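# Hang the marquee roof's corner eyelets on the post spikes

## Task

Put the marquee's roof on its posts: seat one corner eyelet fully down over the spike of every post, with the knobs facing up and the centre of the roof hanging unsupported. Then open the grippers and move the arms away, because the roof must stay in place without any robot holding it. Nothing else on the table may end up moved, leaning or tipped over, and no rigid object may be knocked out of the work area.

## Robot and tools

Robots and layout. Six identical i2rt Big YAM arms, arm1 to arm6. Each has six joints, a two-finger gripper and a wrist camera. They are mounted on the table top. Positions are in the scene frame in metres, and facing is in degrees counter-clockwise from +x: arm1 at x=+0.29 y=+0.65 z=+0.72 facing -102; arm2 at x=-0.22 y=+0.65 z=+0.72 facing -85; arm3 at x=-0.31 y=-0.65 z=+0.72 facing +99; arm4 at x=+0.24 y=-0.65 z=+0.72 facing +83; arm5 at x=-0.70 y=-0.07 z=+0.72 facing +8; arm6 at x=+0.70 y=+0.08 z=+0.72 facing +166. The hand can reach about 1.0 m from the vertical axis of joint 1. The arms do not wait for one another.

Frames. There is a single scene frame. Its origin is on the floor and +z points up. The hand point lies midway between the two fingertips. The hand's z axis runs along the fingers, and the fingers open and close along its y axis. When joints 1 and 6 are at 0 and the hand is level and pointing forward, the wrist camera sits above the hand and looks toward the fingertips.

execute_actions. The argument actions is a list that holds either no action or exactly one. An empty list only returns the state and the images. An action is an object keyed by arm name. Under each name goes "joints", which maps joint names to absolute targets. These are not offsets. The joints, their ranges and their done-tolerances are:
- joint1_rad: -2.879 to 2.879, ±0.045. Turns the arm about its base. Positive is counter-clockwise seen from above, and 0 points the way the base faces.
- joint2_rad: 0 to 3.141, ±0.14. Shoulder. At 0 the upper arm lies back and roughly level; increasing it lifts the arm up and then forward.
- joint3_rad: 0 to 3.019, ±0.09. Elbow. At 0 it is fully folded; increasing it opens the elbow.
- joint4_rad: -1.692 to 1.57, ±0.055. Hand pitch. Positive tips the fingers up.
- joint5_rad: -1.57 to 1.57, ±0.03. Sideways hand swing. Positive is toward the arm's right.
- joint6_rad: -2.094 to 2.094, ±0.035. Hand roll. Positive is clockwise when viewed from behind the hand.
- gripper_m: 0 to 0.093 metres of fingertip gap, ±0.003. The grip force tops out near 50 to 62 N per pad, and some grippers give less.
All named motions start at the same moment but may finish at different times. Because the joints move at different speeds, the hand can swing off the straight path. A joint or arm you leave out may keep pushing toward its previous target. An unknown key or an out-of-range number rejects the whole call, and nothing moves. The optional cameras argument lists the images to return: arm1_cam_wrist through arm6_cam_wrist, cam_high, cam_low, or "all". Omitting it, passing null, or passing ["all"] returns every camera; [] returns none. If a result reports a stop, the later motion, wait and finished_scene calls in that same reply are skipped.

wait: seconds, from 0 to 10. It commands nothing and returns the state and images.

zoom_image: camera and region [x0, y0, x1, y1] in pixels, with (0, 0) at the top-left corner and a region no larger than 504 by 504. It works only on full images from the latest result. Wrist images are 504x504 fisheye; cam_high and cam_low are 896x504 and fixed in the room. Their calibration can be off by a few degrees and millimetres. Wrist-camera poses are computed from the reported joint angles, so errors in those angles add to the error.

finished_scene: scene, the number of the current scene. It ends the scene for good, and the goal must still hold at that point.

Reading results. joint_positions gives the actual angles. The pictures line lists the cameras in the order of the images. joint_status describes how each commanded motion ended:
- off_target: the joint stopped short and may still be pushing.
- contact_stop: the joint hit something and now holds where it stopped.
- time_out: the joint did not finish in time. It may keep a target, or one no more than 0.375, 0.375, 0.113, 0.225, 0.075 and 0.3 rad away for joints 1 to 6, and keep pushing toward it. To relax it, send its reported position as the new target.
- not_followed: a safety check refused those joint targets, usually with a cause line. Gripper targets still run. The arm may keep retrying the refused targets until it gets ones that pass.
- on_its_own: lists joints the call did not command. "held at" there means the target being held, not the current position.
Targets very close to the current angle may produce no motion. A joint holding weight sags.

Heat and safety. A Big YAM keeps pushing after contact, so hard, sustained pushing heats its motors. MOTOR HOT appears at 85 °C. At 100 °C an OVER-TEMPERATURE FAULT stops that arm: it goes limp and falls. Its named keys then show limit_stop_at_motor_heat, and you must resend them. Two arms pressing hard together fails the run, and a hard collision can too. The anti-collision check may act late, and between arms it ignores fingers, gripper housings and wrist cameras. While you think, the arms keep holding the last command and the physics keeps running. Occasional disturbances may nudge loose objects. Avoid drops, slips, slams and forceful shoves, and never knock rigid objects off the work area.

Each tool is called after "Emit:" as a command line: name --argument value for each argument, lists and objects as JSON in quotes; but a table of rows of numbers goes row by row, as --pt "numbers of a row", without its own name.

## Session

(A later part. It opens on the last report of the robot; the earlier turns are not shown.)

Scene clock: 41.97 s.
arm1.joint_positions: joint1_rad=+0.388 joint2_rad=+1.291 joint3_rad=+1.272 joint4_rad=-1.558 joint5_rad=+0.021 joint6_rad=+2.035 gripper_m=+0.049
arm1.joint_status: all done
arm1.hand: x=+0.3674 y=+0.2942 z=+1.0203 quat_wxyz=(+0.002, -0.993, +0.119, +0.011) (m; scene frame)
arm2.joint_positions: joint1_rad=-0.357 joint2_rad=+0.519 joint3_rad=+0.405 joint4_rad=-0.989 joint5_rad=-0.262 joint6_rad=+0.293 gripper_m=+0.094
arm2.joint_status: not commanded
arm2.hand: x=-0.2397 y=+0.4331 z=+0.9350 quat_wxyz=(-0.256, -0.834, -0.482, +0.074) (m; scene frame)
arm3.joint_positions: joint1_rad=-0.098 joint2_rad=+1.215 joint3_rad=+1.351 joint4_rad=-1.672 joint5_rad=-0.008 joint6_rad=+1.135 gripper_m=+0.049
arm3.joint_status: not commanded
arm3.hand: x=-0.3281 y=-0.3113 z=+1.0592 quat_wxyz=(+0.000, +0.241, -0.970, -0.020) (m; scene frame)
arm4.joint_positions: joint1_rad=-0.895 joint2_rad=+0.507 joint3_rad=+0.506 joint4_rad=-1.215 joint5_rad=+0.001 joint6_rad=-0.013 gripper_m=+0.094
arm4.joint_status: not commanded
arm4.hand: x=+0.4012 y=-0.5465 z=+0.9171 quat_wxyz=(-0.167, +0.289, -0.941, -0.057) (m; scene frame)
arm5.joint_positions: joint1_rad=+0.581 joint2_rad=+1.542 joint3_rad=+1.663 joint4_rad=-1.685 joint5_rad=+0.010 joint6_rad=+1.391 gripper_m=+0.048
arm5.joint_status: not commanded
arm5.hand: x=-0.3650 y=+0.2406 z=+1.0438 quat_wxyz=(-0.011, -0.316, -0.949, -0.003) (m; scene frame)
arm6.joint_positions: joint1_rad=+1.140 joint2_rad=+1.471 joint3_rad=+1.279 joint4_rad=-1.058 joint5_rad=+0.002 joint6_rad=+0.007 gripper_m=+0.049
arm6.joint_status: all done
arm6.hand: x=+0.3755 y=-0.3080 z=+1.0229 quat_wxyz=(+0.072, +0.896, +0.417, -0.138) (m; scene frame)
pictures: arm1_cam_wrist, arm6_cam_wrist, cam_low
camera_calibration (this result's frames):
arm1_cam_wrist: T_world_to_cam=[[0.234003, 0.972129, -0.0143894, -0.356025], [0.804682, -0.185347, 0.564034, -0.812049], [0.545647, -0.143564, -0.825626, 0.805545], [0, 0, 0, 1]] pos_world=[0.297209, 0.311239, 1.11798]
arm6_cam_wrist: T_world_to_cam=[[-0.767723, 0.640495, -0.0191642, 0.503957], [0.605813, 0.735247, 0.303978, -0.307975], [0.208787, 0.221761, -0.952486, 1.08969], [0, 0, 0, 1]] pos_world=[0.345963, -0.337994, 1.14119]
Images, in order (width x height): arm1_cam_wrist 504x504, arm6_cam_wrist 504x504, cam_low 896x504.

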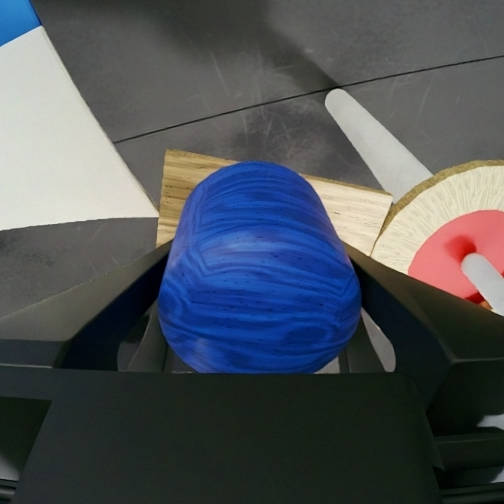

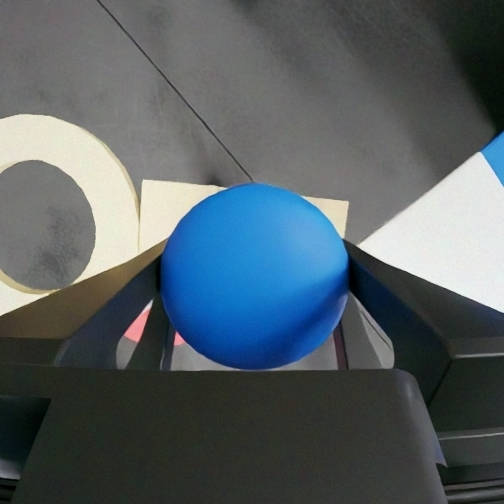

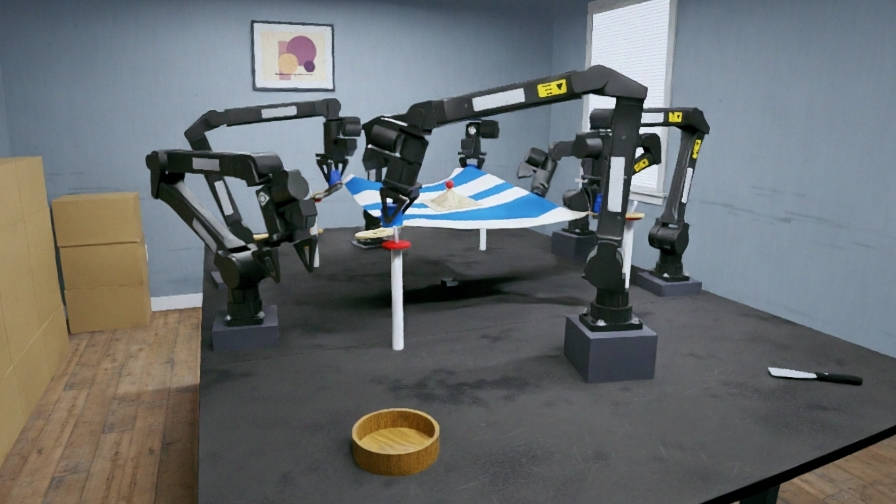

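Emit:
execute_actions --actions '[{"arm6":{"joints":{"joint2_rad":1.37,"joint3_rad":1.215,"joint4_rad":-1.08}},"arm1":{"joints":{"joint2_rad":1.25,"joint3_rad":1.18,"joint4_rad":-1.53}}}]' --cameras '["cam_low","arm1_cam_wrist","arm6_cam_wrist"]'

Scene clock: 43.20 s.
arm1.joint_positions: joint1_rad=+0.388 joint2_rad=+1.234 joint3_rad=+1.223 joint4_rad=-1.531 joint5_rad=+0.019 joint6_rad=+2.035 gripper_m=+0.049
arm1.joint_status: all done
arm1.hand: x=+0.3647 y=+0.3073 z=+1.0206 quat_wxyz=(-0.014, -0.993, +0.119, +0.004) (m; scene frame)
arm2.joint_positions: joint1_rad=-0.357 joint2_rad=+0.519 joint3_rad=+0.405 joint4_rad=-0.989 joint5_rad=-0.262 joint6_rad=+0.293 gripper_m=+0.094
arm2.joint_status: not commanded
arm2.hand: x=-0.2397 y=+0.4331 z=+0.9350 quat_wxyz=(-0.256, -0.834, -0.482, +0.074) (m; scene frame)
arm3.joint_positions: joint1_rad=-0.098 joint2_rad=+1.215 joint3_rad=+1.351 joint4_rad=-1.672 joint5_rad=-0.008 joint6_rad=+1.135 gripper_m=+0.049
arm3.joint_status: not commanded
arm3.hand: x=-0.3281 y=-0.3113 z=+1.0592 quat_wxyz=(+0.000, +0.241, -0.970, -0.020) (m; scene frame)
arm4.joint_positions: joint1_rad=-0.895 joint2_rad=+0.507 joint3_rad=+0.506 joint4_rad=-1.215 joint5_rad=+0.001 joint6_rad=-0.013 gripper_m=+0.094
arm4.joint_status: not commanded
arm4.hand: x=+0.4012 y=-0.5465 z=+0.9171 quat_wxyz=(-0.167, +0.289, -0.941, -0.057) (m; scene frame)
arm5.joint_positions: joint1_rad=+0.581 joint2_rad=+1.542 joint3_rad=+1.663 joint4_rad=-1.685 joint5_rad=+0.010 joint6_rad=+1.391 gripper_m=+0.048
arm5.joint_status: not commanded
arm5.hand: x=-0.3650 y=+0.2406 z=+1.0438 quat_wxyz=(-0.011, -0.316, -0.949, -0.003) (m; scene frame)
arm6.joint_positions: joint1_rad=+1.146 joint2_rad=+1.435 joint3_rad=+1.241 joint4_rad=-1.032 joint5_rad=+0.002 joint6_rad=+0.055 gripper_m=+0.049
arm6.joint_status: all done
arm6.hand: x=+0.3835 y=-0.3037 z=+1.0251 quat_wxyz=(+0.081, +0.902, +0.398, -0.147) (m; scene frame)
pictures: arm1_cam_wrist, arm6_cam_wrist, cam_low
camera_calibration (this result's frames):
arm1_cam_wrist: T_world_to_cam=[[0.233926, 0.971231, -0.0445955, -0.33702], [0.799253, -0.165982, 0.57762, -0.825477], [0.5536, -0.170764, -0.815087, 0.803851], [0, 0, 0, 1]] pos_world=[0.293591, 0.327578, 1.11699]
arm6_cam_wrist: T_world_to_cam=[[-0.742253, 0.669194, -0.0352046, 0.522714], [0.635169, 0.719313, 0.281335, -0.309498], [0.213591, 0.186461, -0.958964, 1.08324], [0, 0, 0, 1]] pos_world=[0.3532, -0.329153, 1.14426]
Images, in order (width x height): arm1_cam_wrist 504x504, arm6_cam_wrist 504x504, cam_low 896x504.

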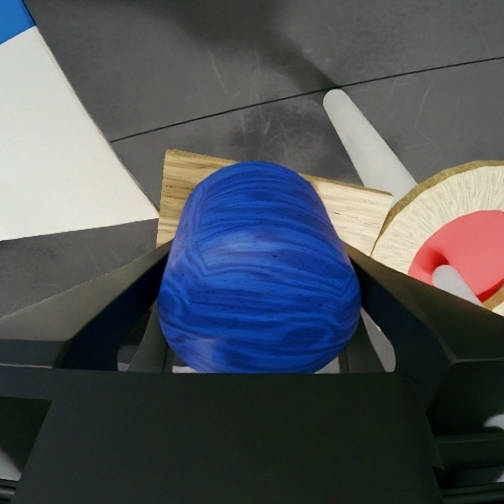

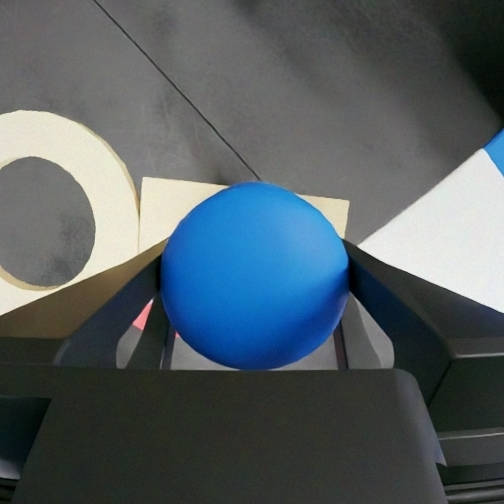

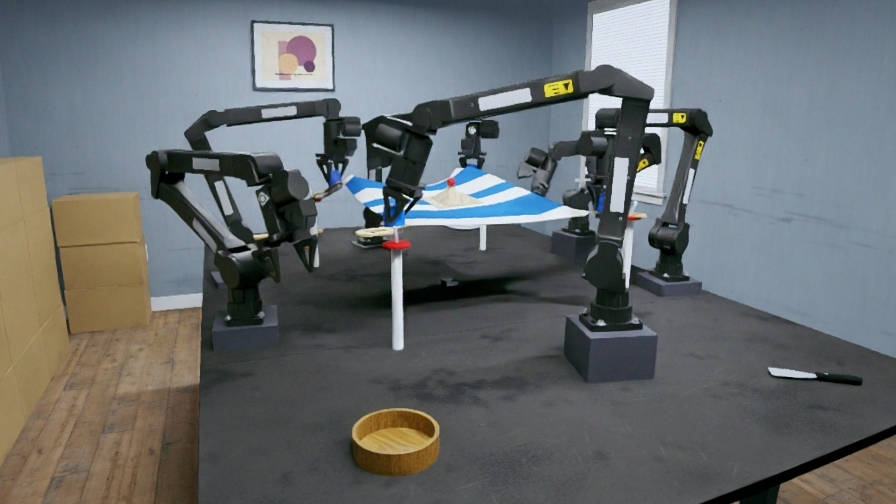

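Emit:
execute_actions --actions '[{"arm6":{"joints":{"joint3_rad":1.37,"joint4_rad":-1.13}},"arm1":{"joints":{"joint3_rad":1.08,"joint4_rad":-1.43}}}]' --cameras '[]'

Emit:
execute_actions --actions '[{"arm6":{"joints":{"joint6_rad":-0.6}}}]' --cameras '["cam_low","arm1_cam_wrist","arm6_cam_wrist"]'

Scene clock: 45.43 s.
arm1.joint_positions: joint1_rad=+0.388 joint2_rad=+1.187 joint3_rad=+1.172 joint4_rad=-1.453 joint5_rad=+0.018 joint6_rad=+2.028 gripper_m=+0.049
arm1.joint_status: joint3_rad time_out (moved -0.051 of -0.143); the others done
arm1.on_its_own: joint3_rad reads +1.172 and still pushes toward +1.080 since a time_out
arm1.hand: x=+0.3650 y=+0.3068 z=+1.0169 quat_wxyz=(-0.049, -0.992, +0.116, -0.008) (m; scene frame)
arm2.joint_positions: joint1_rad=-0.357 joint2_rad=+0.519 joint3_rad=+0.405 joint4_rad=-0.989 joint5_rad=-0.262 joint6_rad=+0.293 gripper_m=+0.094
arm2.joint_status: not commanded
arm2.hand: x=-0.2397 y=+0.4331 z=+0.9350 quat_wxyz=(-0.256, -0.834, -0.482, +0.074) (m; scene frame)
arm3.joint_positions: joint1_rad=-0.098 joint2_rad=+1.215 joint3_rad=+1.351 joint4_rad=-1.672 joint5_rad=-0.008 joint6_rad=+1.135 gripper_m=+0.049
arm3.joint_status: not commanded
arm3.hand: x=-0.3281 y=-0.3113 z=+1.0592 quat_wxyz=(+0.000, +0.241, -0.970, -0.020) (m; scene frame)
arm4.joint_positions: joint1_rad=-0.895 joint2_rad=+0.507 joint3_rad=+0.506 joint4_rad=-1.215 joint5_rad=+0.001 joint6_rad=-0.013 gripper_m=+0.094
arm4.joint_status: not commanded
arm4.hand: x=+0.4012 y=-0.5465 z=+0.9171 quat_wxyz=(-0.167, +0.289, -0.941, -0.057) (m; scene frame)
arm5.joint_positions: joint1_rad=+0.581 joint2_rad=+1.542 joint3_rad=+1.663 joint4_rad=-1.685 joint5_rad=+0.010 joint6_rad=+1.391 gripper_m=+0.048
arm5.joint_status: not commanded
arm5.hand: x=-0.3650 y=+0.2406 z=+1.0438 quat_wxyz=(-0.011, -0.316, -0.949, -0.003) (m; scene frame)
arm6.joint_positions: joint1_rad=+1.142 joint2_rad=+1.378 joint3_rad=+1.311 joint4_rad=-1.123 joint5_rad=+0.006 joint6_rad=+0.008 gripper_m=+0.049
arm6.joint_status: all done
arm6.hand: x=+0.3851 y=-0.2962 z=+1.0768 quat_wxyz=(+0.083, +0.891, +0.415, -0.166) (m; scene frame)
pictures: none
No camera images: the call's "cameras" was empty. Leave "cameras" out to get every camera's image.

not run: a stop came earlier in this reply.

Emit:
execute_actions --actions '[{"arm6":{"joints":{"joint6_rad":-0.6}},"arm1":{"joints":{"joint2_rad":1.2,"joint3_rad":1.33,"joint4_rad":-1.69}}}]' --cameras '[]'

Emit:
execute_actions --actions '[{"arm1":{"joints":{"joint1_rad":0.56}}}]' --cameras '["cam_low","arm1_cam_wrist","arm6_cam_wrist"]'

Scene clock: 48.47 s.
arm1.joint_positions: joint1_rad=+0.389 joint2_rad=+1.211 joint3_rad=+1.293 joint4_rad=-1.649 joint5_rad=+0.020 joint6_rad=+2.036 gripper_m=+0.049
arm1.joint_status: all done
arm1.hand: x=+0.3611 y=+0.3228 z=+1.0546 quat_wxyz=(-0.003, -0.993, +0.119, +0.009) (m; scene frame)
arm2.joint_positions: joint1_rad=-0.357 joint2_rad=+0.519 joint3_rad=+0.405 joint4_rad=-0.989 joint5_rad=-0.262 joint6_rad=+0.293 gripper_m=+0.094
arm2.joint_status: not commanded
arm2.hand: x=-0.2397 y=+0.4331 z=+0.9350 quat_wxyz=(-0.256, -0.834, -0.482, +0.074) (m; scene frame)
arm3.joint_positions: joint1_rad=-0.098 joint2_rad=+1.215 joint3_rad=+1.351 joint4_rad=-1.672 joint5_rad=-0.008 joint6_rad=+1.135 gripper_m=+0.049
arm3.joint_status: not commanded
arm3.hand: x=-0.3281 y=-0.3113 z=+1.0592 quat_wxyz=(+0.000, +0.241, -0.970, -0.020) (m; scene frame)
arm4.joint_positions: joint1_rad=-0.895 joint2_rad=+0.507 joint3_rad=+0.506 joint4_rad=-1.215 joint5_rad=+0.001 joint6_rad=-0.013 gripper_m=+0.094
arm4.joint_status: not commanded
arm4.hand: x=+0.4012 y=-0.5465 z=+0.9171 quat_wxyz=(-0.167, +0.289, -0.941, -0.057) (m; scene frame)
arm5.joint_positions: joint1_rad=+0.581 joint2_rad=+1.542 joint3_rad=+1.663 joint4_rad=-1.685 joint5_rad=+0.010 joint6_rad=+1.391 gripper_m=+0.048
arm5.joint_status: not commanded
arm5.hand: x=-0.3650 y=+0.2406 z=+1.0438 quat_wxyz=(-0.011, -0.316, -0.949, -0.003) (m; scene frame)
arm6.joint_positions: joint1_rad=+1.135 joint2_rad=+1.378 joint3_rad=+1.311 joint4_rad=-1.135 joint5_rad=+0.012 joint6_rad=-0.556 gripper_m=+0.049
arm6.joint_status: joint6_rad time_out (moved -0.563 of -0.608)
arm6.on_its_own: joint6_rad reads -0.556 and still pushes toward -0.600 since a time_out
arm6.hand: x=+0.3835 y=-0.2915 z=+1.0757 quat_wxyz=(+0.030, +0.743, +0.644, -0.177) (m; scene frame)
pictures: none
No camera images: the call's "cameras" was empty. Leave "cameras" out to get every camera's image.

not run: a stop came earlier in this reply.

Emit:
execute_actions --actions '[{"arm1":{"joints":{"joint1_rad":0.56}}}]' --cameras '["cam_low","arm1_cam_wrist","arm6_cam_wrist"]'

Scene clock: 51.93 s.
arm1.joint_positions: joint1_rad=+0.509 joint2_rad=+1.211 joint3_rad=+1.301 joint4_rad=-1.658 joint5_rad=+0.041 joint6_rad=+2.036 gripper_m=+0.049
arm1.joint_status: joint1_rad time_out (moved +0.120 of +0.171)
arm1.on_its_own: joint1_rad reads +0.509 and still pushes toward +0.560 since a time_out
arm1.hand: x=+0.3961 y=+0.3329 z=+1.0581 quat_wxyz=(-0.008, -0.998, +0.059, +0.019) (m; scene frame)
arm2.joint_positions: joint1_rad=-0.357 joint2_rad=+0.519 joint3_rad=+0.405 joint4_rad=-0.989 joint5_rad=-0.262 joint6_rad=+0.293 gripper_m=+0.094
arm2.joint_status: not commanded
arm2.hand: x=-0.2397 y=+0.4331 z=+0.9350 quat_wxyz=(-0.256, -0.834, -0.482, +0.074) (m; scene frame)
arm3.joint_positions: joint1_rad=-0.098 joint2_rad=+1.215 joint3_rad=+1.351 joint4_rad=-1.672 joint5_rad=-0.008 joint6_rad=+1.135 gripper_m=+0.049
arm3.joint_status: not commanded
arm3.hand: x=-0.3281 y=-0.3113 z=+1.0592 quat_wxyz=(+0.000, +0.241, -0.970, -0.020) (m; scene frame)
arm4.joint_positions: joint1_rad=-0.895 joint2_rad=+0.507 joint3_rad=+0.506 joint4_rad=-1.215 joint5_rad=+0.001 joint6_rad=-0.013 gripper_m=+0.094
arm4.joint_status: not commanded
arm4.hand: x=+0.4012 y=-0.5465 z=+0.9171 quat_wxyz=(-0.167, +0.289, -0.941, -0.057) (m; scene frame)
arm5.joint_positions: joint1_rad=+0.581 joint2_rad=+1.542 joint3_rad=+1.663 joint4_rad=-1.678 joint5_rad=+0.010 joint6_rad=+1.380 gripper_m=+0.048
arm5.joint_status: not commanded
arm5.hand: x=-0.3638 y=+0.2418 z=+1.0438 quat_wxyz=(-0.013, -0.311, -0.950, -0.006) (m; scene frame)
arm6.joint_positions: joint1_rad=+1.135 joint2_rad=+1.378 joint3_rad=+1.311 joint4_rad=-1.137 joint5_rad=+0.012 joint6_rad=-0.556 gripper_m=+0.049
arm6.joint_status: not commanded
arm6.on_its_own: joint6_rad reads -0.556 and still pushes toward -0.600 since a time_out
arm6.hand: x=+0.3838 y=-0.2912 z=+1.0756 quat_wxyz=(+0.030, +0.743, +0.644, -0.176) (m; scene frame)
pictures: arm1_cam_wrist, arm6_cam_wrist, cam_low
camera_calibration (this result's frames):
arm1_cam_wrist: T_world_to_cam=[[0.114933, 0.992858, -0.0319892, -0.340959], [0.829859, -0.0782643, 0.552457, -0.882672], [0.546008, -0.0900419, -0.832927, 0.81638], [0, 0, 0, 1]] pos_world=[0.325931, 0.342951, 1.15672]
arm6_cam_wrist: T_world_to_cam=[[-0.97001, 0.165964, 0.177586, 0.228395], [0.214123, 0.929217, 0.301175, -0.131535], [-0.115032, 0.330169, -0.936887, 1.27345], [0, 0, 0, 1]] pos_world=[0.396198, -0.336134, 1.19213]
Images, in order (width x height): arm1_cam_wrist 504x504, arm6_cam_wrist 504x504, cam_low 896x504.

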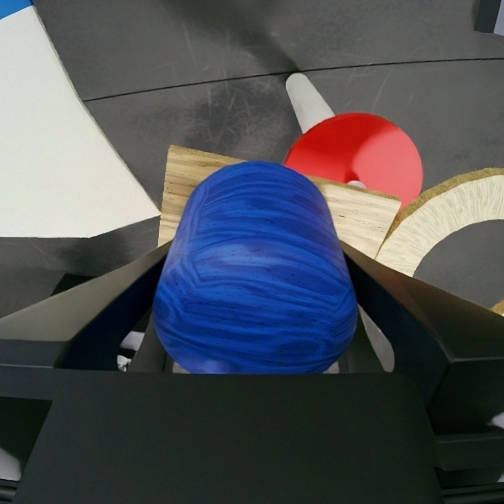

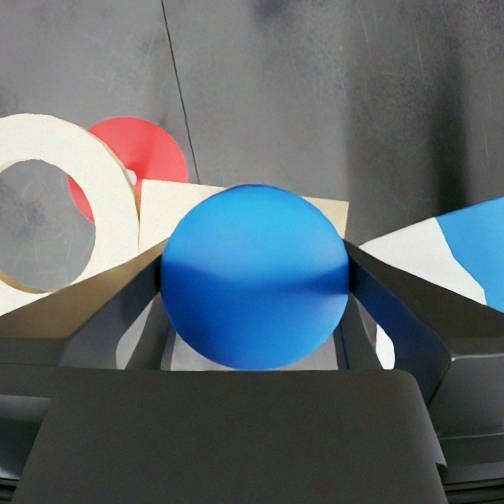

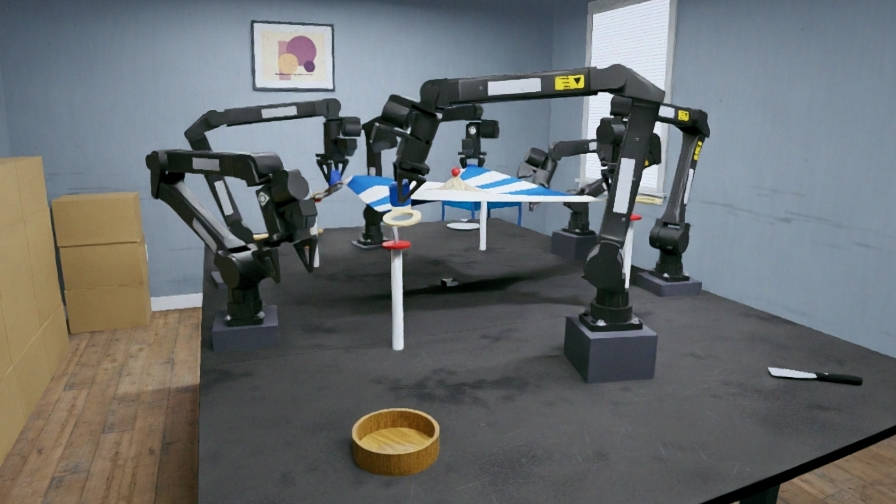

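Emit:
execute_actions --actions '[{"arm1":{"joints":{"joint1_rad":0.37,"joint2_rad":1.32,"joint3_rad":1.36,"joint4_rad":-1.64}},"arm6":{"joints":{"joint1_rad":1.11,"joint2_rad":1.45}}}]' --cameras '[]'

Emit:
execute_actions --actions '[{"arm1":{"joints":{"joint3_rad":1.2,"joint4_rad":-1.5}},"arm6":{"joints":{"joint3_rad":1.2,"joint4_rad":-1.0}}}]' --cameras '["cam_low","arm1_cam_wrist","arm6_cam_wrist"]'

Scene clock: 53.63 s.
arm1.joint_positions: joint1_rad=+0.346 joint2_rad=+1.335 joint3_rad=+1.320 joint4_rad=-1.641 joint5_rad=+0.017 joint6_rad=+2.026 gripper_m=+0.049
arm1.joint_status: all done
arm1.hand: x=+0.3526 y=+0.2940 z=+1.0243 quat_wxyz=(+0.040, -0.990, +0.135, +0.022) (m; scene frame)
arm2.joint_positions: joint1_rad=-0.357 joint2_rad=+0.519 joint3_rad=+0.405 joint4_rad=-0.989 joint5_rad=-0.262 joint6_rad=+0.293 gripper_m=+0.094
arm2.joint_status: not commanded
arm2.hand: x=-0.2397 y=+0.4331 z=+0.9350 quat_wxyz=(-0.256, -0.834, -0.482, +0.074) (m; scene frame)
arm3.joint_positions: joint1_rad=-0.098 joint2_rad=+1.215 joint3_rad=+1.351 joint4_rad=-1.672 joint5_rad=-0.008 joint6_rad=+1.135 gripper_m=+0.049
arm3.joint_status: not commanded
arm3.hand: x=-0.3282 y=-0.3113 z=+1.0592 quat_wxyz=(+0.000, +0.241, -0.970, -0.020) (m; scene frame)
arm4.joint_positions: joint1_rad=-0.895 joint2_rad=+0.507 joint3_rad=+0.506 joint4_rad=-1.215 joint5_rad=+0.001 joint6_rad=-0.013 gripper_m=+0.094
arm4.joint_status: not commanded
arm4.hand: x=+0.4012 y=-0.5465 z=+0.9171 quat_wxyz=(-0.167, +0.289, -0.941, -0.057) (m; scene frame)
arm5.joint_positions: joint1_rad=+0.581 joint2_rad=+1.542 joint3_rad=+1.663 joint4_rad=-1.678 joint5_rad=+0.009 joint6_rad=+1.382 gripper_m=+0.048
arm5.joint_status: not commanded
arm5.hand: x=-0.3639 y=+0.2419 z=+1.0438 quat_wxyz=(-0.012, -0.311, -0.950, -0.007) (m; scene frame)
arm6.joint_positions: joint1_rad=+1.098 joint2_rad=+1.449 joint3_rad=+1.311 joint4_rad=-1.137 joint5_rad=+0.011 joint6_rad=-0.575 gripper_m=+0.049
arm6.joint_status: all done
arm6.hand: x=+0.3652 y=-0.2852 z=+1.0422 quat_wxyz=(+0.020, +0.753, +0.642, -0.142) (m; scene frame)
pictures: none
No camera images: the call's "cameras" was empty. Leave "cameras" out to get every camera's image.

Scene clock: 54.47 s.
arm1.joint_positions: joint1_rad=+0.343 joint2_rad=+1.295 joint3_rad=+1.253 joint4_rad=-1.514 joint5_rad=+0.011 joint6_rad=+2.024 gripper_m=+0.049
arm1.joint_status: all done
arm1.hand: x=+0.3540 y=+0.2854 z=+1.0116 quat_wxyz=(-0.006, -0.991, +0.136, +0.004) (m; scene frame)
arm2.joint_positions: joint1_rad=-0.357 joint2_rad=+0.519 joint3_rad=+0.405 joint4_rad=-0.989 joint5_rad=-0.262 joint6_rad=+0.293 gripper_m=+0.094
arm2.joint_status: not commanded
arm2.hand: x=-0.2397 y=+0.4331 z=+0.9350 quat_wxyz=(-0.256, -0.834, -0.482, +0.074) (m; scene frame)
arm3.joint_positions: joint1_rad=-0.098 joint2_rad=+1.215 joint3_rad=+1.351 joint4_rad=-1.672 joint5_rad=-0.008 joint6_rad=+1.135 gripper_m=+0.049
arm3.joint_status: not commanded
arm3.hand: x=-0.3282 y=-0.3113 z=+1.0592 quat_wxyz=(+0.000, +0.241, -0.970, -0.020) (m; scene frame)
arm4.joint_positions: joint1_rad=-0.895 joint2_rad=+0.507 joint3_rad=+0.506 joint4_rad=-1.215 joint5_rad=+0.001 joint6_rad=-0.013 gripper_m=+0.094
arm4.joint_status: not commanded
arm4.hand: x=+0.4012 y=-0.5465 z=+0.9171 quat_wxyz=(-0.167, +0.289, -0.941, -0.057) (m; scene frame)
arm5.joint_positions: joint1_rad=+0.581 joint2_rad=+1.542 joint3_rad=+1.663 joint4_rad=-1.678 joint5_rad=+0.009 joint6_rad=+1.382 gripper_m=+0.048
arm5.joint_status: not commanded
arm5.hand: x=-0.3639 y=+0.2419 z=+1.0438 quat_wxyz=(-0.012, -0.312, -0.950, -0.007) (m; scene frame)
arm6.joint_positions: joint1_rad=+1.095 joint2_rad=+1.441 joint3_rad=+1.227 joint4_rad=-1.013 joint5_rad=-0.003 joint6_rad=-0.568 gripper_m=+0.049
arm6.joint_status: all done
arm6.hand: x=+0.3646 y=-0.2881 z=+1.0170 quat_wxyz=(+0.030, +0.753, +0.636, -0.164) (m; scene frame)
pictures: arm1_cam_wrist, arm6_cam_wrist, cam_low
camera_calibration (this result's frames):
arm1_cam_wrist: T_world_to_cam=[[0.266424, 0.963432, -0.0285729, -0.339124], [0.790679, -0.201506, 0.578119, -0.802753], [0.551221, -0.176617, -0.815452, 0.80158], [0, 0, 0, 1]] pos_world=[0.283224, 0.306536, 1.10805]
arm6_cam_wrist: T_world_to_cam=[[-0.969729, 0.186782, 0.157282, 0.246223], [0.228758, 0.920215, 0.317607, -0.137289], [-0.0854107, 0.343972, -0.935087, 1.20671], [0, 0, 0, 1]] pos_world=[0.373241, -0.334729, 1.13326]
Images, in order (width x height): arm1_cam_wrist 504x504, arm6_cam_wrist 504x504, cam_low 896x504.

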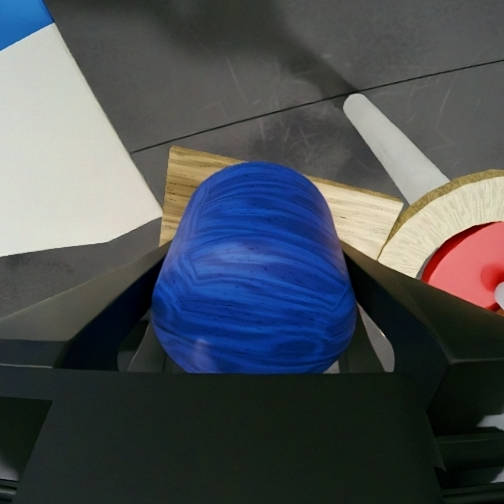

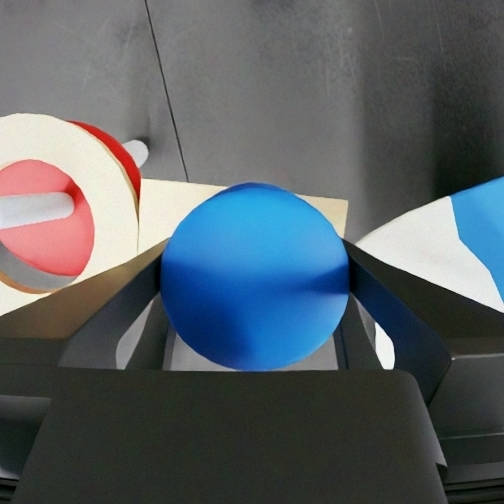

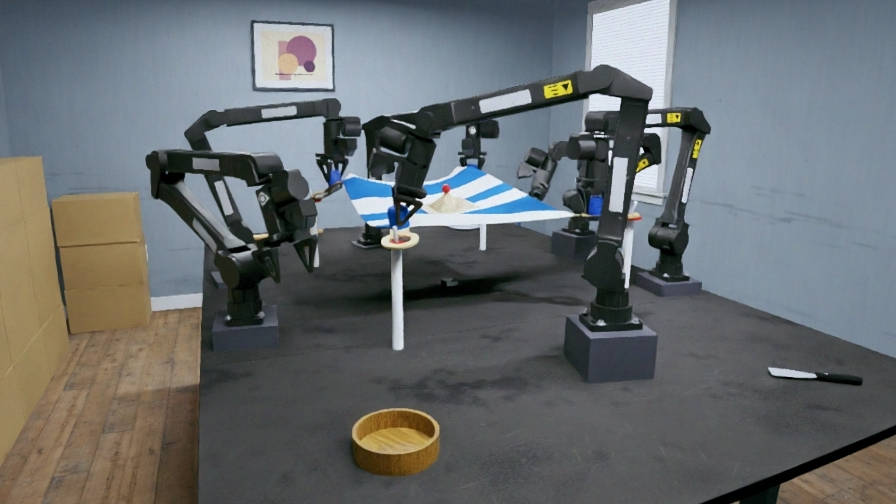

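Emit:
execute_actions --actions '[{"arm1":{"joints":{"joint2_rad":1.36,"joint3_rad":1.15,"joint4_rad":-1.4}},"arm6":{"joints":{"joint2_rad":1.5,"joint3_rad":1.15,"joint4_rad":-0.9}}}]' --cameras '["cam_low","arm1_cam_wrist","arm6_cam_wrist"]'

Scene clock: 56.87 s.
arm1.joint_positions: joint1_rad=+0.343 joint2_rad=+1.283 joint3_rad=+1.234 joint4_rad=-1.485 joint5_rad=+0.006 joint6_rad=+2.012 gripper_m=+0.049
arm1.joint_status: joint4_rad time_out (moved +0.030 of +0.114); the others done
arm1.on_its_own: joint4_rad reads -1.485 and still pushes toward -1.400 since a time_out
arm1.hand: x=+0.3551 y=+0.2845 z=+1.0090 quat_wxyz=(-0.017, -0.991, +0.130, -0.002) (m; scene frame)
arm2.joint_positions: joint1_rad=-0.357 joint2_rad=+0.519 joint3_rad=+0.405 joint4_rad=-0.989 joint5_rad=-0.262 joint6_rad=+0.293 gripper_m=+0.094
arm2.joint_status: not commanded
arm2.hand: x=-0.2397 y=+0.4331 z=+0.9350 quat_wxyz=(-0.256, -0.834, -0.482, +0.074) (m; scene frame)
arm3.joint_positions: joint1_rad=-0.098 joint2_rad=+1.215 joint3_rad=+1.351 joint4_rad=-1.672 joint5_rad=-0.008 joint6_rad=+1.135 gripper_m=+0.049
arm3.joint_status: not commanded
arm3.hand: x=-0.3282 y=-0.3113 z=+1.0592 quat_wxyz=(+0.000, +0.241, -0.970, -0.020) (m; scene frame)
arm4.joint_positions: joint1_rad=-0.895 joint2_rad=+0.507 joint3_rad=+0.506 joint4_rad=-1.215 joint5_rad=+0.001 joint6_rad=-0.013 gripper_m=+0.094
arm4.joint_status: not commanded
arm4.hand: x=+0.4012 y=-0.5465 z=+0.9171 quat_wxyz=(-0.167, +0.289, -0.941, -0.057) (m; scene frame)
arm5.joint_positions: joint1_rad=+0.581 joint2_rad=+1.542 joint3_rad=+1.663 joint4_rad=-1.678 joint5_rad=+0.009 joint6_rad=+1.382 gripper_m=+0.048
arm5.joint_status: not commanded
arm5.hand: x=-0.3639 y=+0.2419 z=+1.0438 quat_wxyz=(-0.012, -0.312, -0.950, -0.007) (m; scene frame)
arm6.joint_positions: joint1_rad=+1.096 joint2_rad=+1.431 joint3_rad=+1.190 joint4_rad=-0.934 joint5_rad=-0.020 joint6_rad=-0.576 gripper_m=+0.049
arm6.joint_status: all done
arm6.hand: x=+0.3633 y=-0.2948 z=+1.0121 quat_wxyz=(+0.041, +0.746, +0.638, -0.189) (m; scene frame)
pictures: arm1_cam_wrist, arm6_cam_wrist, cam_low
camera_calibration (this result's frames):
arm1_cam_wrist: T_world_to_cam=[[0.255264, 0.965689, -0.047798, -0.315932], [0.787778, -0.179065, 0.589356, -0.818877], [0.560576, -0.188096, -0.806458, 0.789546], [0, 0, 0, 1]] pos_world=[0.283139, 0.30697, 1.10425]
arm6_cam_wrist: T_world_to_cam=[[-0.96796, 0.181321, 0.17371, 0.228093], [0.223503, 0.93745, 0.266897, -0.0709362], [-0.114451, 0.297171, -0.94794, 1.21409], [0, 0, 0, 1]] pos_world=[0.375593, -0.335651, 1.1302]
Images, in order (width x height): arm1_cam_wrist 504x504, arm6_cam_wrist 504x504, cam_low 896x504.

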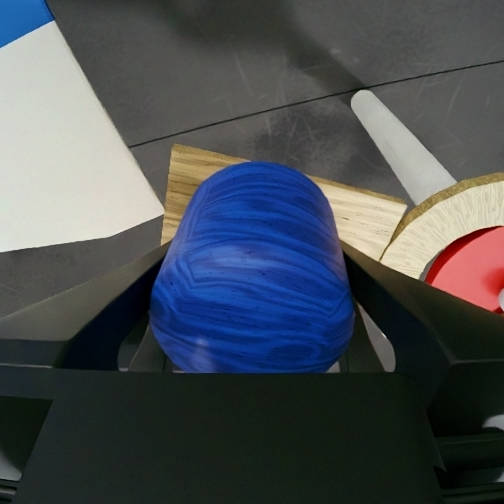

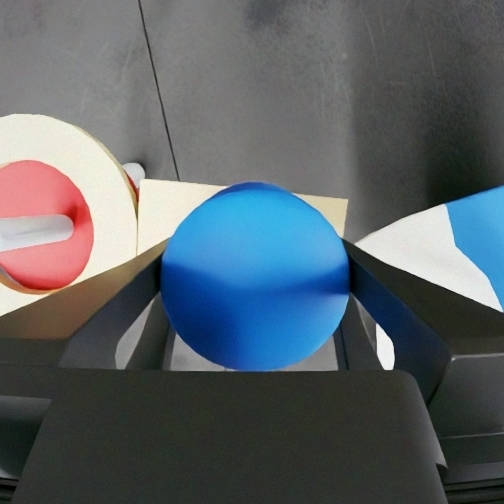

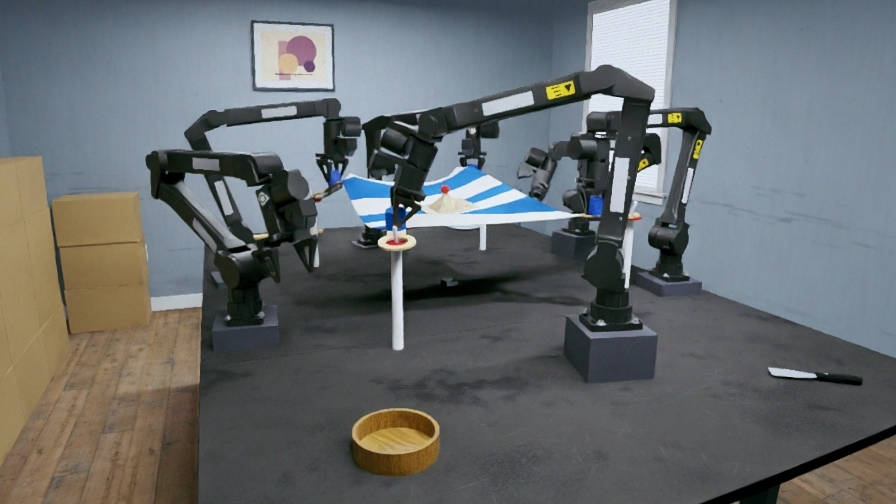

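Emit:
execute_actions --actions '[{"arm1":{"joints":{"gripper_m":0.09,"joint2_rad":1.283,"joint3_rad":1.234,"joint4_rad":-1.485}},"arm6":{"joints":{"gripper_m":0.09,"joint2_rad":1.431,"joint3_rad":1.19}}}]' --cameras '[]'

Emit:
execute_actions --actions '[{"arm1":{"joints":{"joint2_rad":1.0,"joint3_rad":1.3,"joint4_rad":-1.6}},"arm6":{"joints":{"joint2_rad":1.1,"joint3_rad":1.3,"joint4_rad":-1.2}}}]' --cameras '["cam_low","cam_high"]'

Scene clock: 57.77 s.
arm1.joint_positions: joint1_rad=+0.359 joint2_rad=+1.285 joint3_rad=+1.220 joint4_rad=-1.471 joint5_rad=+0.004 joint6_rad=+2.009 gripper_m=+0.090
arm1.joint_status: all done
arm1.hand: x=+0.3612 y=+0.2859 z=+1.0026 quat_wxyz=(-0.015, -0.993, +0.121, -0.003) (m; scene frame)
arm2.joint_positions: joint1_rad=-0.357 joint2_rad=+0.519 joint3_rad=+0.405 joint4_rad=-0.989 joint5_rad=-0.262 joint6_rad=+0.293 gripper_m=+0.094
arm2.joint_status: not commanded
arm2.hand: x=-0.2397 y=+0.4331 z=+0.9350 quat_wxyz=(-0.256, -0.834, -0.482, +0.074) (m; scene frame)
arm3.joint_positions: joint1_rad=-0.098 joint2_rad=+1.215 joint3_rad=+1.351 joint4_rad=-1.672 joint5_rad=-0.008 joint6_rad=+1.135 gripper_m=+0.049
arm3.joint_status: not commanded
arm3.hand: x=-0.3282 y=-0.3113 z=+1.0592 quat_wxyz=(+0.000, +0.241, -0.970, -0.020) (m; scene frame)
arm4.joint_positions: joint1_rad=-0.895 joint2_rad=+0.507 joint3_rad=+0.506 joint4_rad=-1.215 joint5_rad=+0.001 joint6_rad=-0.013 gripper_m=+0.094
arm4.joint_status: not commanded
arm4.hand: x=+0.4012 y=-0.5465 z=+0.9171 quat_wxyz=(-0.167, +0.289, -0.941, -0.057) (m; scene frame)
arm5.joint_positions: joint1_rad=+0.584 joint2_rad=+1.542 joint3_rad=+1.663 joint4_rad=-1.678 joint5_rad=+0.004 joint6_rad=+1.389 gripper_m=+0.048
arm5.joint_status: not commanded
arm5.hand: x=-0.3651 y=+0.2433 z=+1.0438 quat_wxyz=(-0.010, -0.314, -0.949, -0.008) (m; scene frame)
arm6.joint_positions: joint1_rad=+1.103 joint2_rad=+1.432 joint3_rad=+1.190 joint4_rad=-0.914 joint5_rad=-0.004 joint6_rad=-0.589 gripper_m=+0.090
arm6.joint_status: all done
arm6.hand: x=+0.3610 y=-0.2988 z=+1.0132 quat_wxyz=(+0.034, +0.739, +0.643, -0.199) (m; scene frame)
pictures: none
No camera images: the call's "cameras" was empty. Leave "cameras" out to get every camera's image.

Scene clock: 59.10 s.
arm1.joint_positions: joint1_rad=+0.362 joint2_rad=+0.995 joint3_rad=+1.267 joint4_rad=-1.591 joint5_rad=+0.003 joint6_rad=+2.009 gripper_m=+0.090
arm1.joint_status: all done
arm1.hand: x=+0.3487 y=+0.3526 z=+1.1100 quat_wxyz=(-0.118, -0.985, +0.119, -0.037) (m; scene frame)
arm2.joint_positions: joint1_rad=-0.357 joint2_rad=+0.519 joint3_rad=+0.405 joint4_rad=-0.989 joint5_rad=-0.262 joint6_rad=+0.293 gripper_m=+0.094
arm2.joint_status: not commanded
arm2.hand: x=-0.2397 y=+0.4331 z=+0.9350 quat_wxyz=(-0.256, -0.834, -0.482, +0.074) (m; scene frame)
arm3.joint_positions: joint1_rad=-0.098 joint2_rad=+1.215 joint3_rad=+1.351 joint4_rad=-1.672 joint5_rad=-0.008 joint6_rad=+1.135 gripper_m=+0.049
arm3.joint_status: not commanded
arm3.hand: x=-0.3282 y=-0.3113 z=+1.0592 quat_wxyz=(+0.000, +0.241, -0.970, -0.020) (m; scene frame)
arm4.joint_positions: joint1_rad=-0.895 joint2_rad=+0.507 joint3_rad=+0.506 joint4_rad=-1.215 joint5_rad=+0.001 joint6_rad=-0.013 gripper_m=+0.094
arm4.joint_status: not commanded
arm4.hand: x=+0.4012 y=-0.5465 z=+0.9171 quat_wxyz=(-0.167, +0.289, -0.941, -0.057) (m; scene frame)
arm5.joint_positions: joint1_rad=+0.584 joint2_rad=+1.542 joint3_rad=+1.663 joint4_rad=-1.678 joint5_rad=+0.004 joint6_rad=+1.390 gripper_m=+0.048
arm5.joint_status: not commanded
arm5.hand: x=-0.3651 y=+0.2433 z=+1.0438 quat_wxyz=(-0.010, -0.314, -0.949, -0.008) (m; scene frame)
arm6.joint_positions: joint1_rad=+1.103 joint2_rad=+1.091 joint3_rad=+1.271 joint4_rad=-1.190 joint5_rad=-0.004 joint6_rad=-0.589 gripper_m=+0.090
arm6.joint_status: all done
arm6.hand: x=+0.4200 y=-0.2290 z=+1.1741 quat_wxyz=(+0.043, +0.726, +0.631, -0.270) (m; scene frame)
pictures: cam_high, cam_low
Images, in order (width x height): cam_high 896x504, cam_low 896x504.

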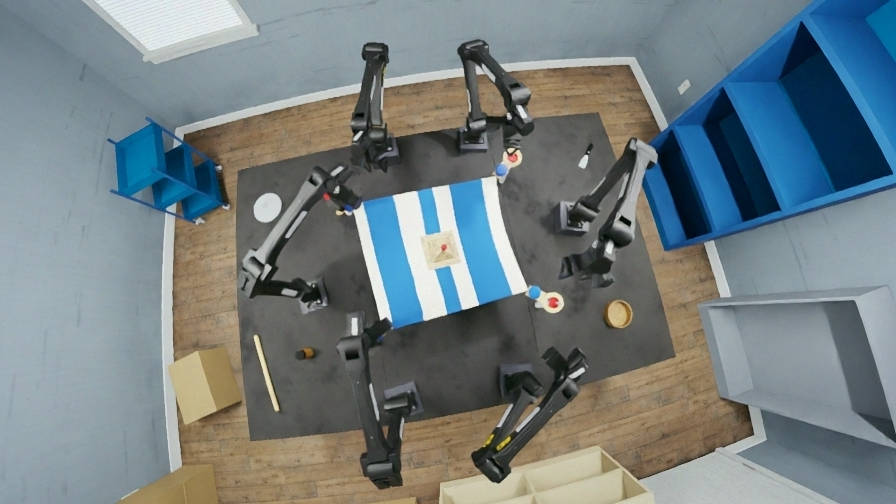

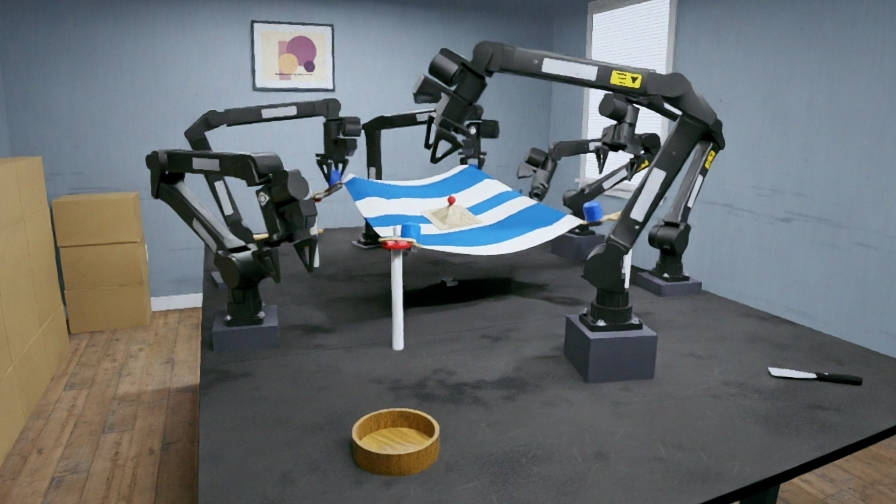

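Emit:
execute_actions --actions '[{"arm5":{"joints":{"joint1_rad":0.9,"joint2_rad":1.58,"joint3_rad":1.78}},"arm3":{"joints":{"joint1_rad":0.16,"joint2_rad":1.17,"joint3_rad":1.36}},"arm1":{"joints":{"joint1_rad":0,"joint2_rad":0.5,"joint3_rad":0.55,"joint4_rad":-1.2,"joint6_rad":0}},"arm6":{"joints":{"joint1_rad":0,"joint2_rad":0.5,"joint3_rad":0.5,"joint6_rad":0}}}]' --cameras '["cam_low","cam_high"]'

Emit:
zoom_image --camera "cam_high" --region '[290,150,450,390]'

Scene clock: 63.10 s.
arm1.joint_positions: joint1_rad=+0.003 joint2_rad=+0.505 joint3_rad=+0.546 joint4_rad=-1.216 joint5_rad=+0.001 joint6_rad=+0.011 gripper_m=+0.090
arm1.joint_status: all done
arm1.hand: x=+0.2577 y=+0.4523 z=+0.9229 quat_wxyz=(-0.126, -0.750, -0.632, +0.148) (m; scene frame)
arm2.joint_positions: joint1_rad=-0.357 joint2_rad=+0.519 joint3_rad=+0.405 joint4_rad=-0.989 joint5_rad=-0.262 joint6_rad=+0.293 gripper_m=+0.094
arm2.joint_status: not commanded
arm2.hand: x=-0.2397 y=+0.4331 z=+0.9350 quat_wxyz=(-0.256, -0.834, -0.482, +0.074) (m; scene frame)
arm3.joint_positions: joint1_rad=+0.077 joint2_rad=+1.165 joint3_rad=+1.370 joint4_rad=-1.661 joint5_rad=+0.091 joint6_rad=+1.078 gripper_m=+0.049
arm3.joint_status: joint1_rad time_out (moved +0.175 of +0.258); the others done
arm3.on_its_own: joint1_rad reads +0.077 and still pushes toward +0.160 since a time_out
arm3.hand: x=-0.3696 y=-0.3197 z=+1.0835 quat_wxyz=(-0.053, +0.348, -0.934, -0.053) (m; scene frame)
arm4.joint_positions: joint1_rad=-0.895 joint2_rad=+0.507 joint3_rad=+0.506 joint4_rad=-1.215 joint5_rad=+0.001 joint6_rad=-0.013 gripper_m=+0.094
arm4.joint_status: not commanded
arm4.hand: x=+0.4012 y=-0.5465 z=+0.9171 quat_wxyz=(-0.167, +0.289, -0.941, -0.057) (m; scene frame)
arm5.joint_positions: joint1_rad=+0.784 joint2_rad=+1.571 joint3_rad=+1.717 joint4_rad=-1.688 joint5_rad=+0.077 joint6_rad=+1.409 gripper_m=+0.048
arm5.joint_status: joint1_rad time_out (moved +0.200 of +0.316); the others done
arm5.on_its_own: joint1_rad reads +0.784 and still pushes toward +0.900 since a time_out
arm5.hand: x=-0.4165 y=+0.3079 z=+1.0519 quat_wxyz=(-0.046, -0.228, -0.973, -0.001) (m; scene frame)
arm6.joint_positions: joint1_rad=+0.004 joint2_rad=+0.512 joint3_rad=+0.507 joint4_rad=-1.194 joint5_rad=-0.001 joint6_rad=-0.011 gripper_m=+0.090
arm6.joint_status: all done
arm6.hand: x=+0.5079 y=+0.1300 z=+0.9608 quat_wxyz=(-0.024, +0.977, -0.119, -0.176) (m; scene frame)
pictures: cam_high, cam_low
Images, in order (width x height): cam_high 896x504, cam_low 896x504.

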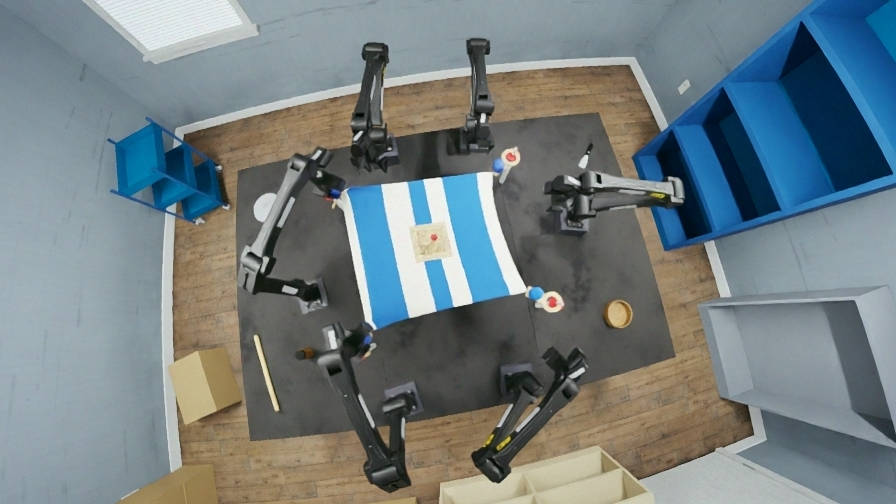

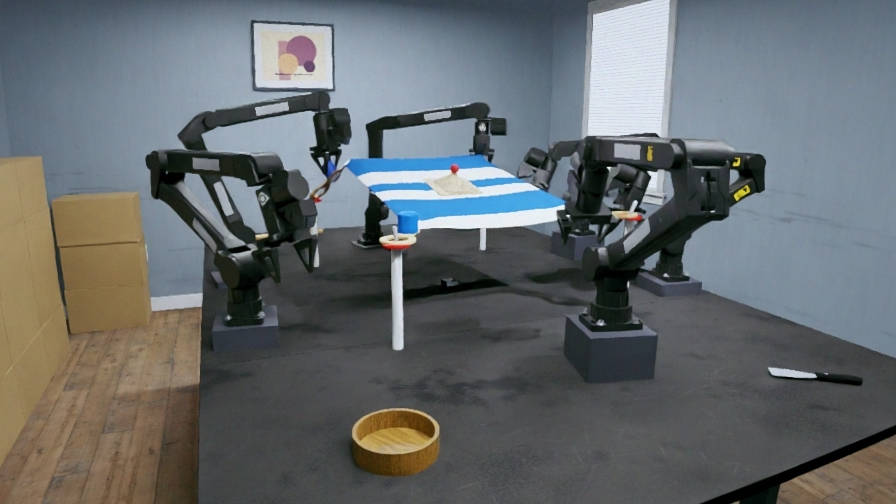

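Region (290, 150, 450, 390) of cam_high's 896x504 image, scaled by 2.100, with more detail than that image has.

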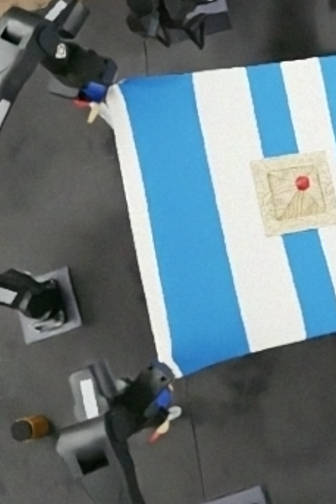

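Emit:
execute_actions --actions '[{"arm5":{"joints":{"joint1_rad":1.05,"joint2_rad":1.6}},"arm3":{"joints":{"joint1_rad":0.36,"joint2_rad":1.17,"joint3_rad":1.3}},"arm4":{"joints":{"joint1_rad":0.5,"joint2_rad":1.2,"joint3_rad":1.3,"joint4_rad":-1.0}},"arm2":{"joints":{"joint1_rad":-0.6,"joint2_rad":0.6,"joint3_rad":0.9,"joint4_rad":-1.3,"joint5_rad":0,"joint6_rad":0}}}]' --cameras '["cam_low","cam_high","arm2_cam_wrist","arm4_cam_wrist"]'

Scene clock: 65.63 s.
arm1.joint_positions: joint1_rad=+0.003 joint2_rad=+0.505 joint3_rad=+0.546 joint4_rad=-1.216 joint5_rad=+0.001 joint6_rad=+0.011 gripper_m=+0.090
arm1.joint_status: not commanded
arm1.hand: x=+0.2577 y=+0.4523 z=+0.9229 quat_wxyz=(-0.126, -0.750, -0.632, +0.148) (m; scene frame)
arm2.joint_positions: joint1_rad=-0.593 joint2_rad=+0.599 joint3_rad=+0.861 joint4_rad=-1.286 joint5_rad=-0.003 joint6_rad=+0.014 gripper_m=+0.094
arm2.joint_status: all done
arm2.hand: x=-0.3434 y=+0.4416 z=+1.1044 quat_wxyz=(-0.141, -0.838, -0.472, +0.234) (m; scene frame)
arm3.joint_positions: joint1_rad=+0.230 joint2_rad=+1.131 joint3_rad=+1.370 joint4_rad=-1.655 joint5_rad=+0.144 joint6_rad=+1.063 gripper_m=+0.049
arm3.joint_status: joint1_rad time_out (moved +0.153 of +0.283); the others done
arm3.on_its_own: joint1_rad reads +0.230 and still pushes toward +0.360 since a time_out
arm3.hand: x=-0.4091 y=-0.3349 z=+1.0953 quat_wxyz=(-0.077, +0.422, -0.900, -0.075) (m; scene frame)
arm4.joint_positions: joint1_rad=+0.496 joint2_rad=+1.202 joint3_rad=+1.242 joint4_rad=-1.003 joint5_rad=+0.000 joint6_rad=-0.012 gripper_m=+0.094
arm4.joint_status: all done
arm4.hand: x=+0.0579 y=-0.2210 z=+1.1032 quat_wxyz=(-0.168, +0.798, -0.520, -0.256) (m; scene frame)
arm5.joint_positions: joint1_rad=+0.863 joint2_rad=+1.574 joint3_rad=+1.718 joint4_rad=-1.688 joint5_rad=+0.120 joint6_rad=+1.460 gripper_m=+0.048
arm5.joint_status: joint1_rad time_out (moved +0.079 of +0.266); the others done
arm5.on_its_own: joint1_rad reads +0.863 and still pushes toward +1.050 since a time_out
arm5.hand: x=-0.4405 y=+0.3262 z=+1.0511 quat_wxyz=(-0.066, -0.214, -0.975, +0.004) (m; scene frame)
arm6.joint_positions: joint1_rad=+0.004 joint2_rad=+0.512 joint3_rad=+0.507 joint4_rad=-1.194 joint5_rad=-0.001 joint6_rad=-0.011 gripper_m=+0.090
arm6.joint_status: not commanded
arm6.hand: x=+0.5079 y=+0.1300 z=+0.9608 quat_wxyz=(-0.024, +0.977, -0.119, -0.176) (m; scene frame)
pictures: arm2_cam_wrist, arm4_cam_wrist, cam_high, cam_low
camera_calibration (this result's frames):
arm2_cam_wrist: T_world_to_cam=[[-0.867518, 0.49665, -0.0274068, -0.484883], [0.494297, 0.866937, 0.0639567, -0.272354], [0.055524, 0.0419365, -0.997576, 1.21982], [0, 0, 0, 1]] pos_world=[-0.353751, 0.425776, 1.22099]
arm4_cam_wrist: T_world_to_cam=[[0.913316, 0.406755, 0.0201061, 0.00928824], [0.406914, -0.913456, -0.00437221, -0.214735], [0.0165876, 0.0121747, -0.999788, 1.22769], [0, 0, 0, 1]] pos_world=[0.0585312, -0.214876, 1.2263]
Images, in order (width x height): arm2_cam_wrist 504x504, arm4_cam_wrist 504x504, cam_high 896x504, cam_low 896x504.

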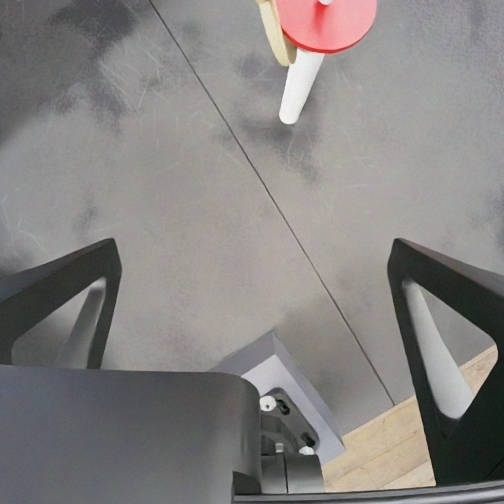

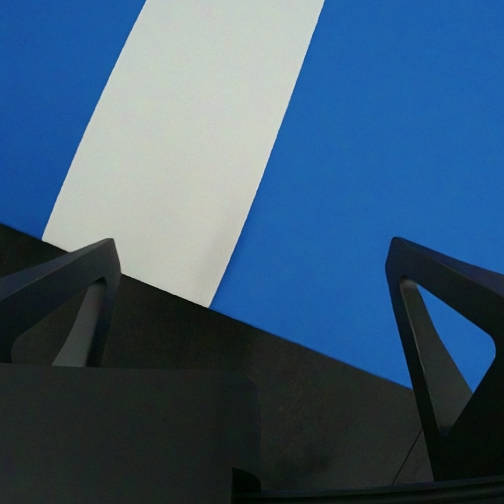

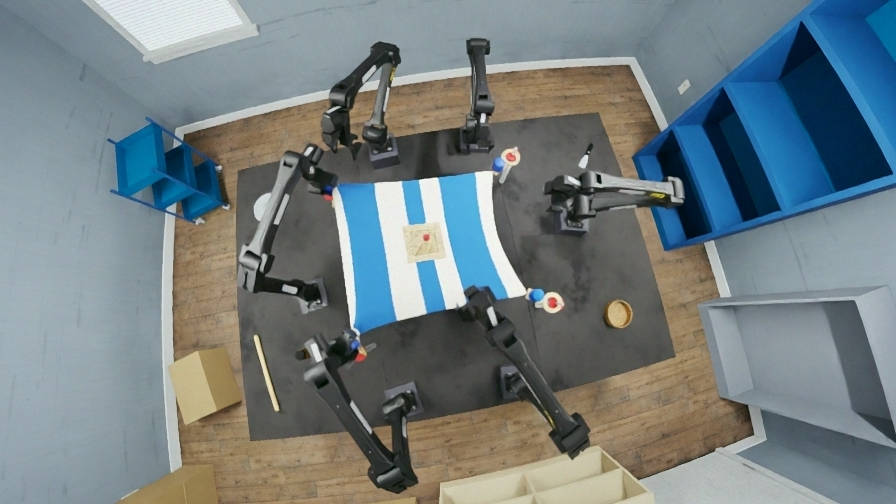

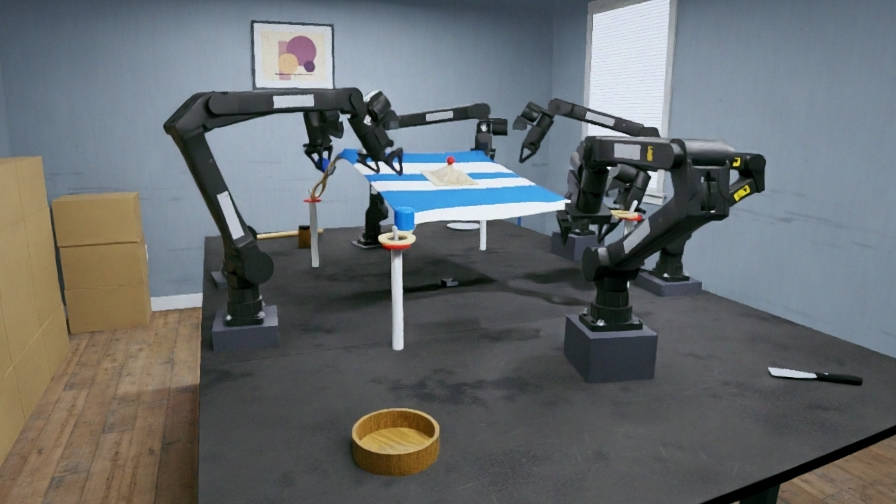

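Emit:
zoom_image --camera "cam_low" --region '[270,130,400,230]'

Region (270, 130, 400, 230) of cam_low's 896x504 image, scaled by 3.877, with more detail than that image has; it fills the top 388 rows of this view, and the rest is white.

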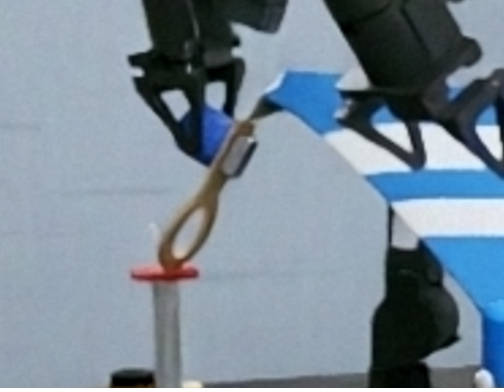

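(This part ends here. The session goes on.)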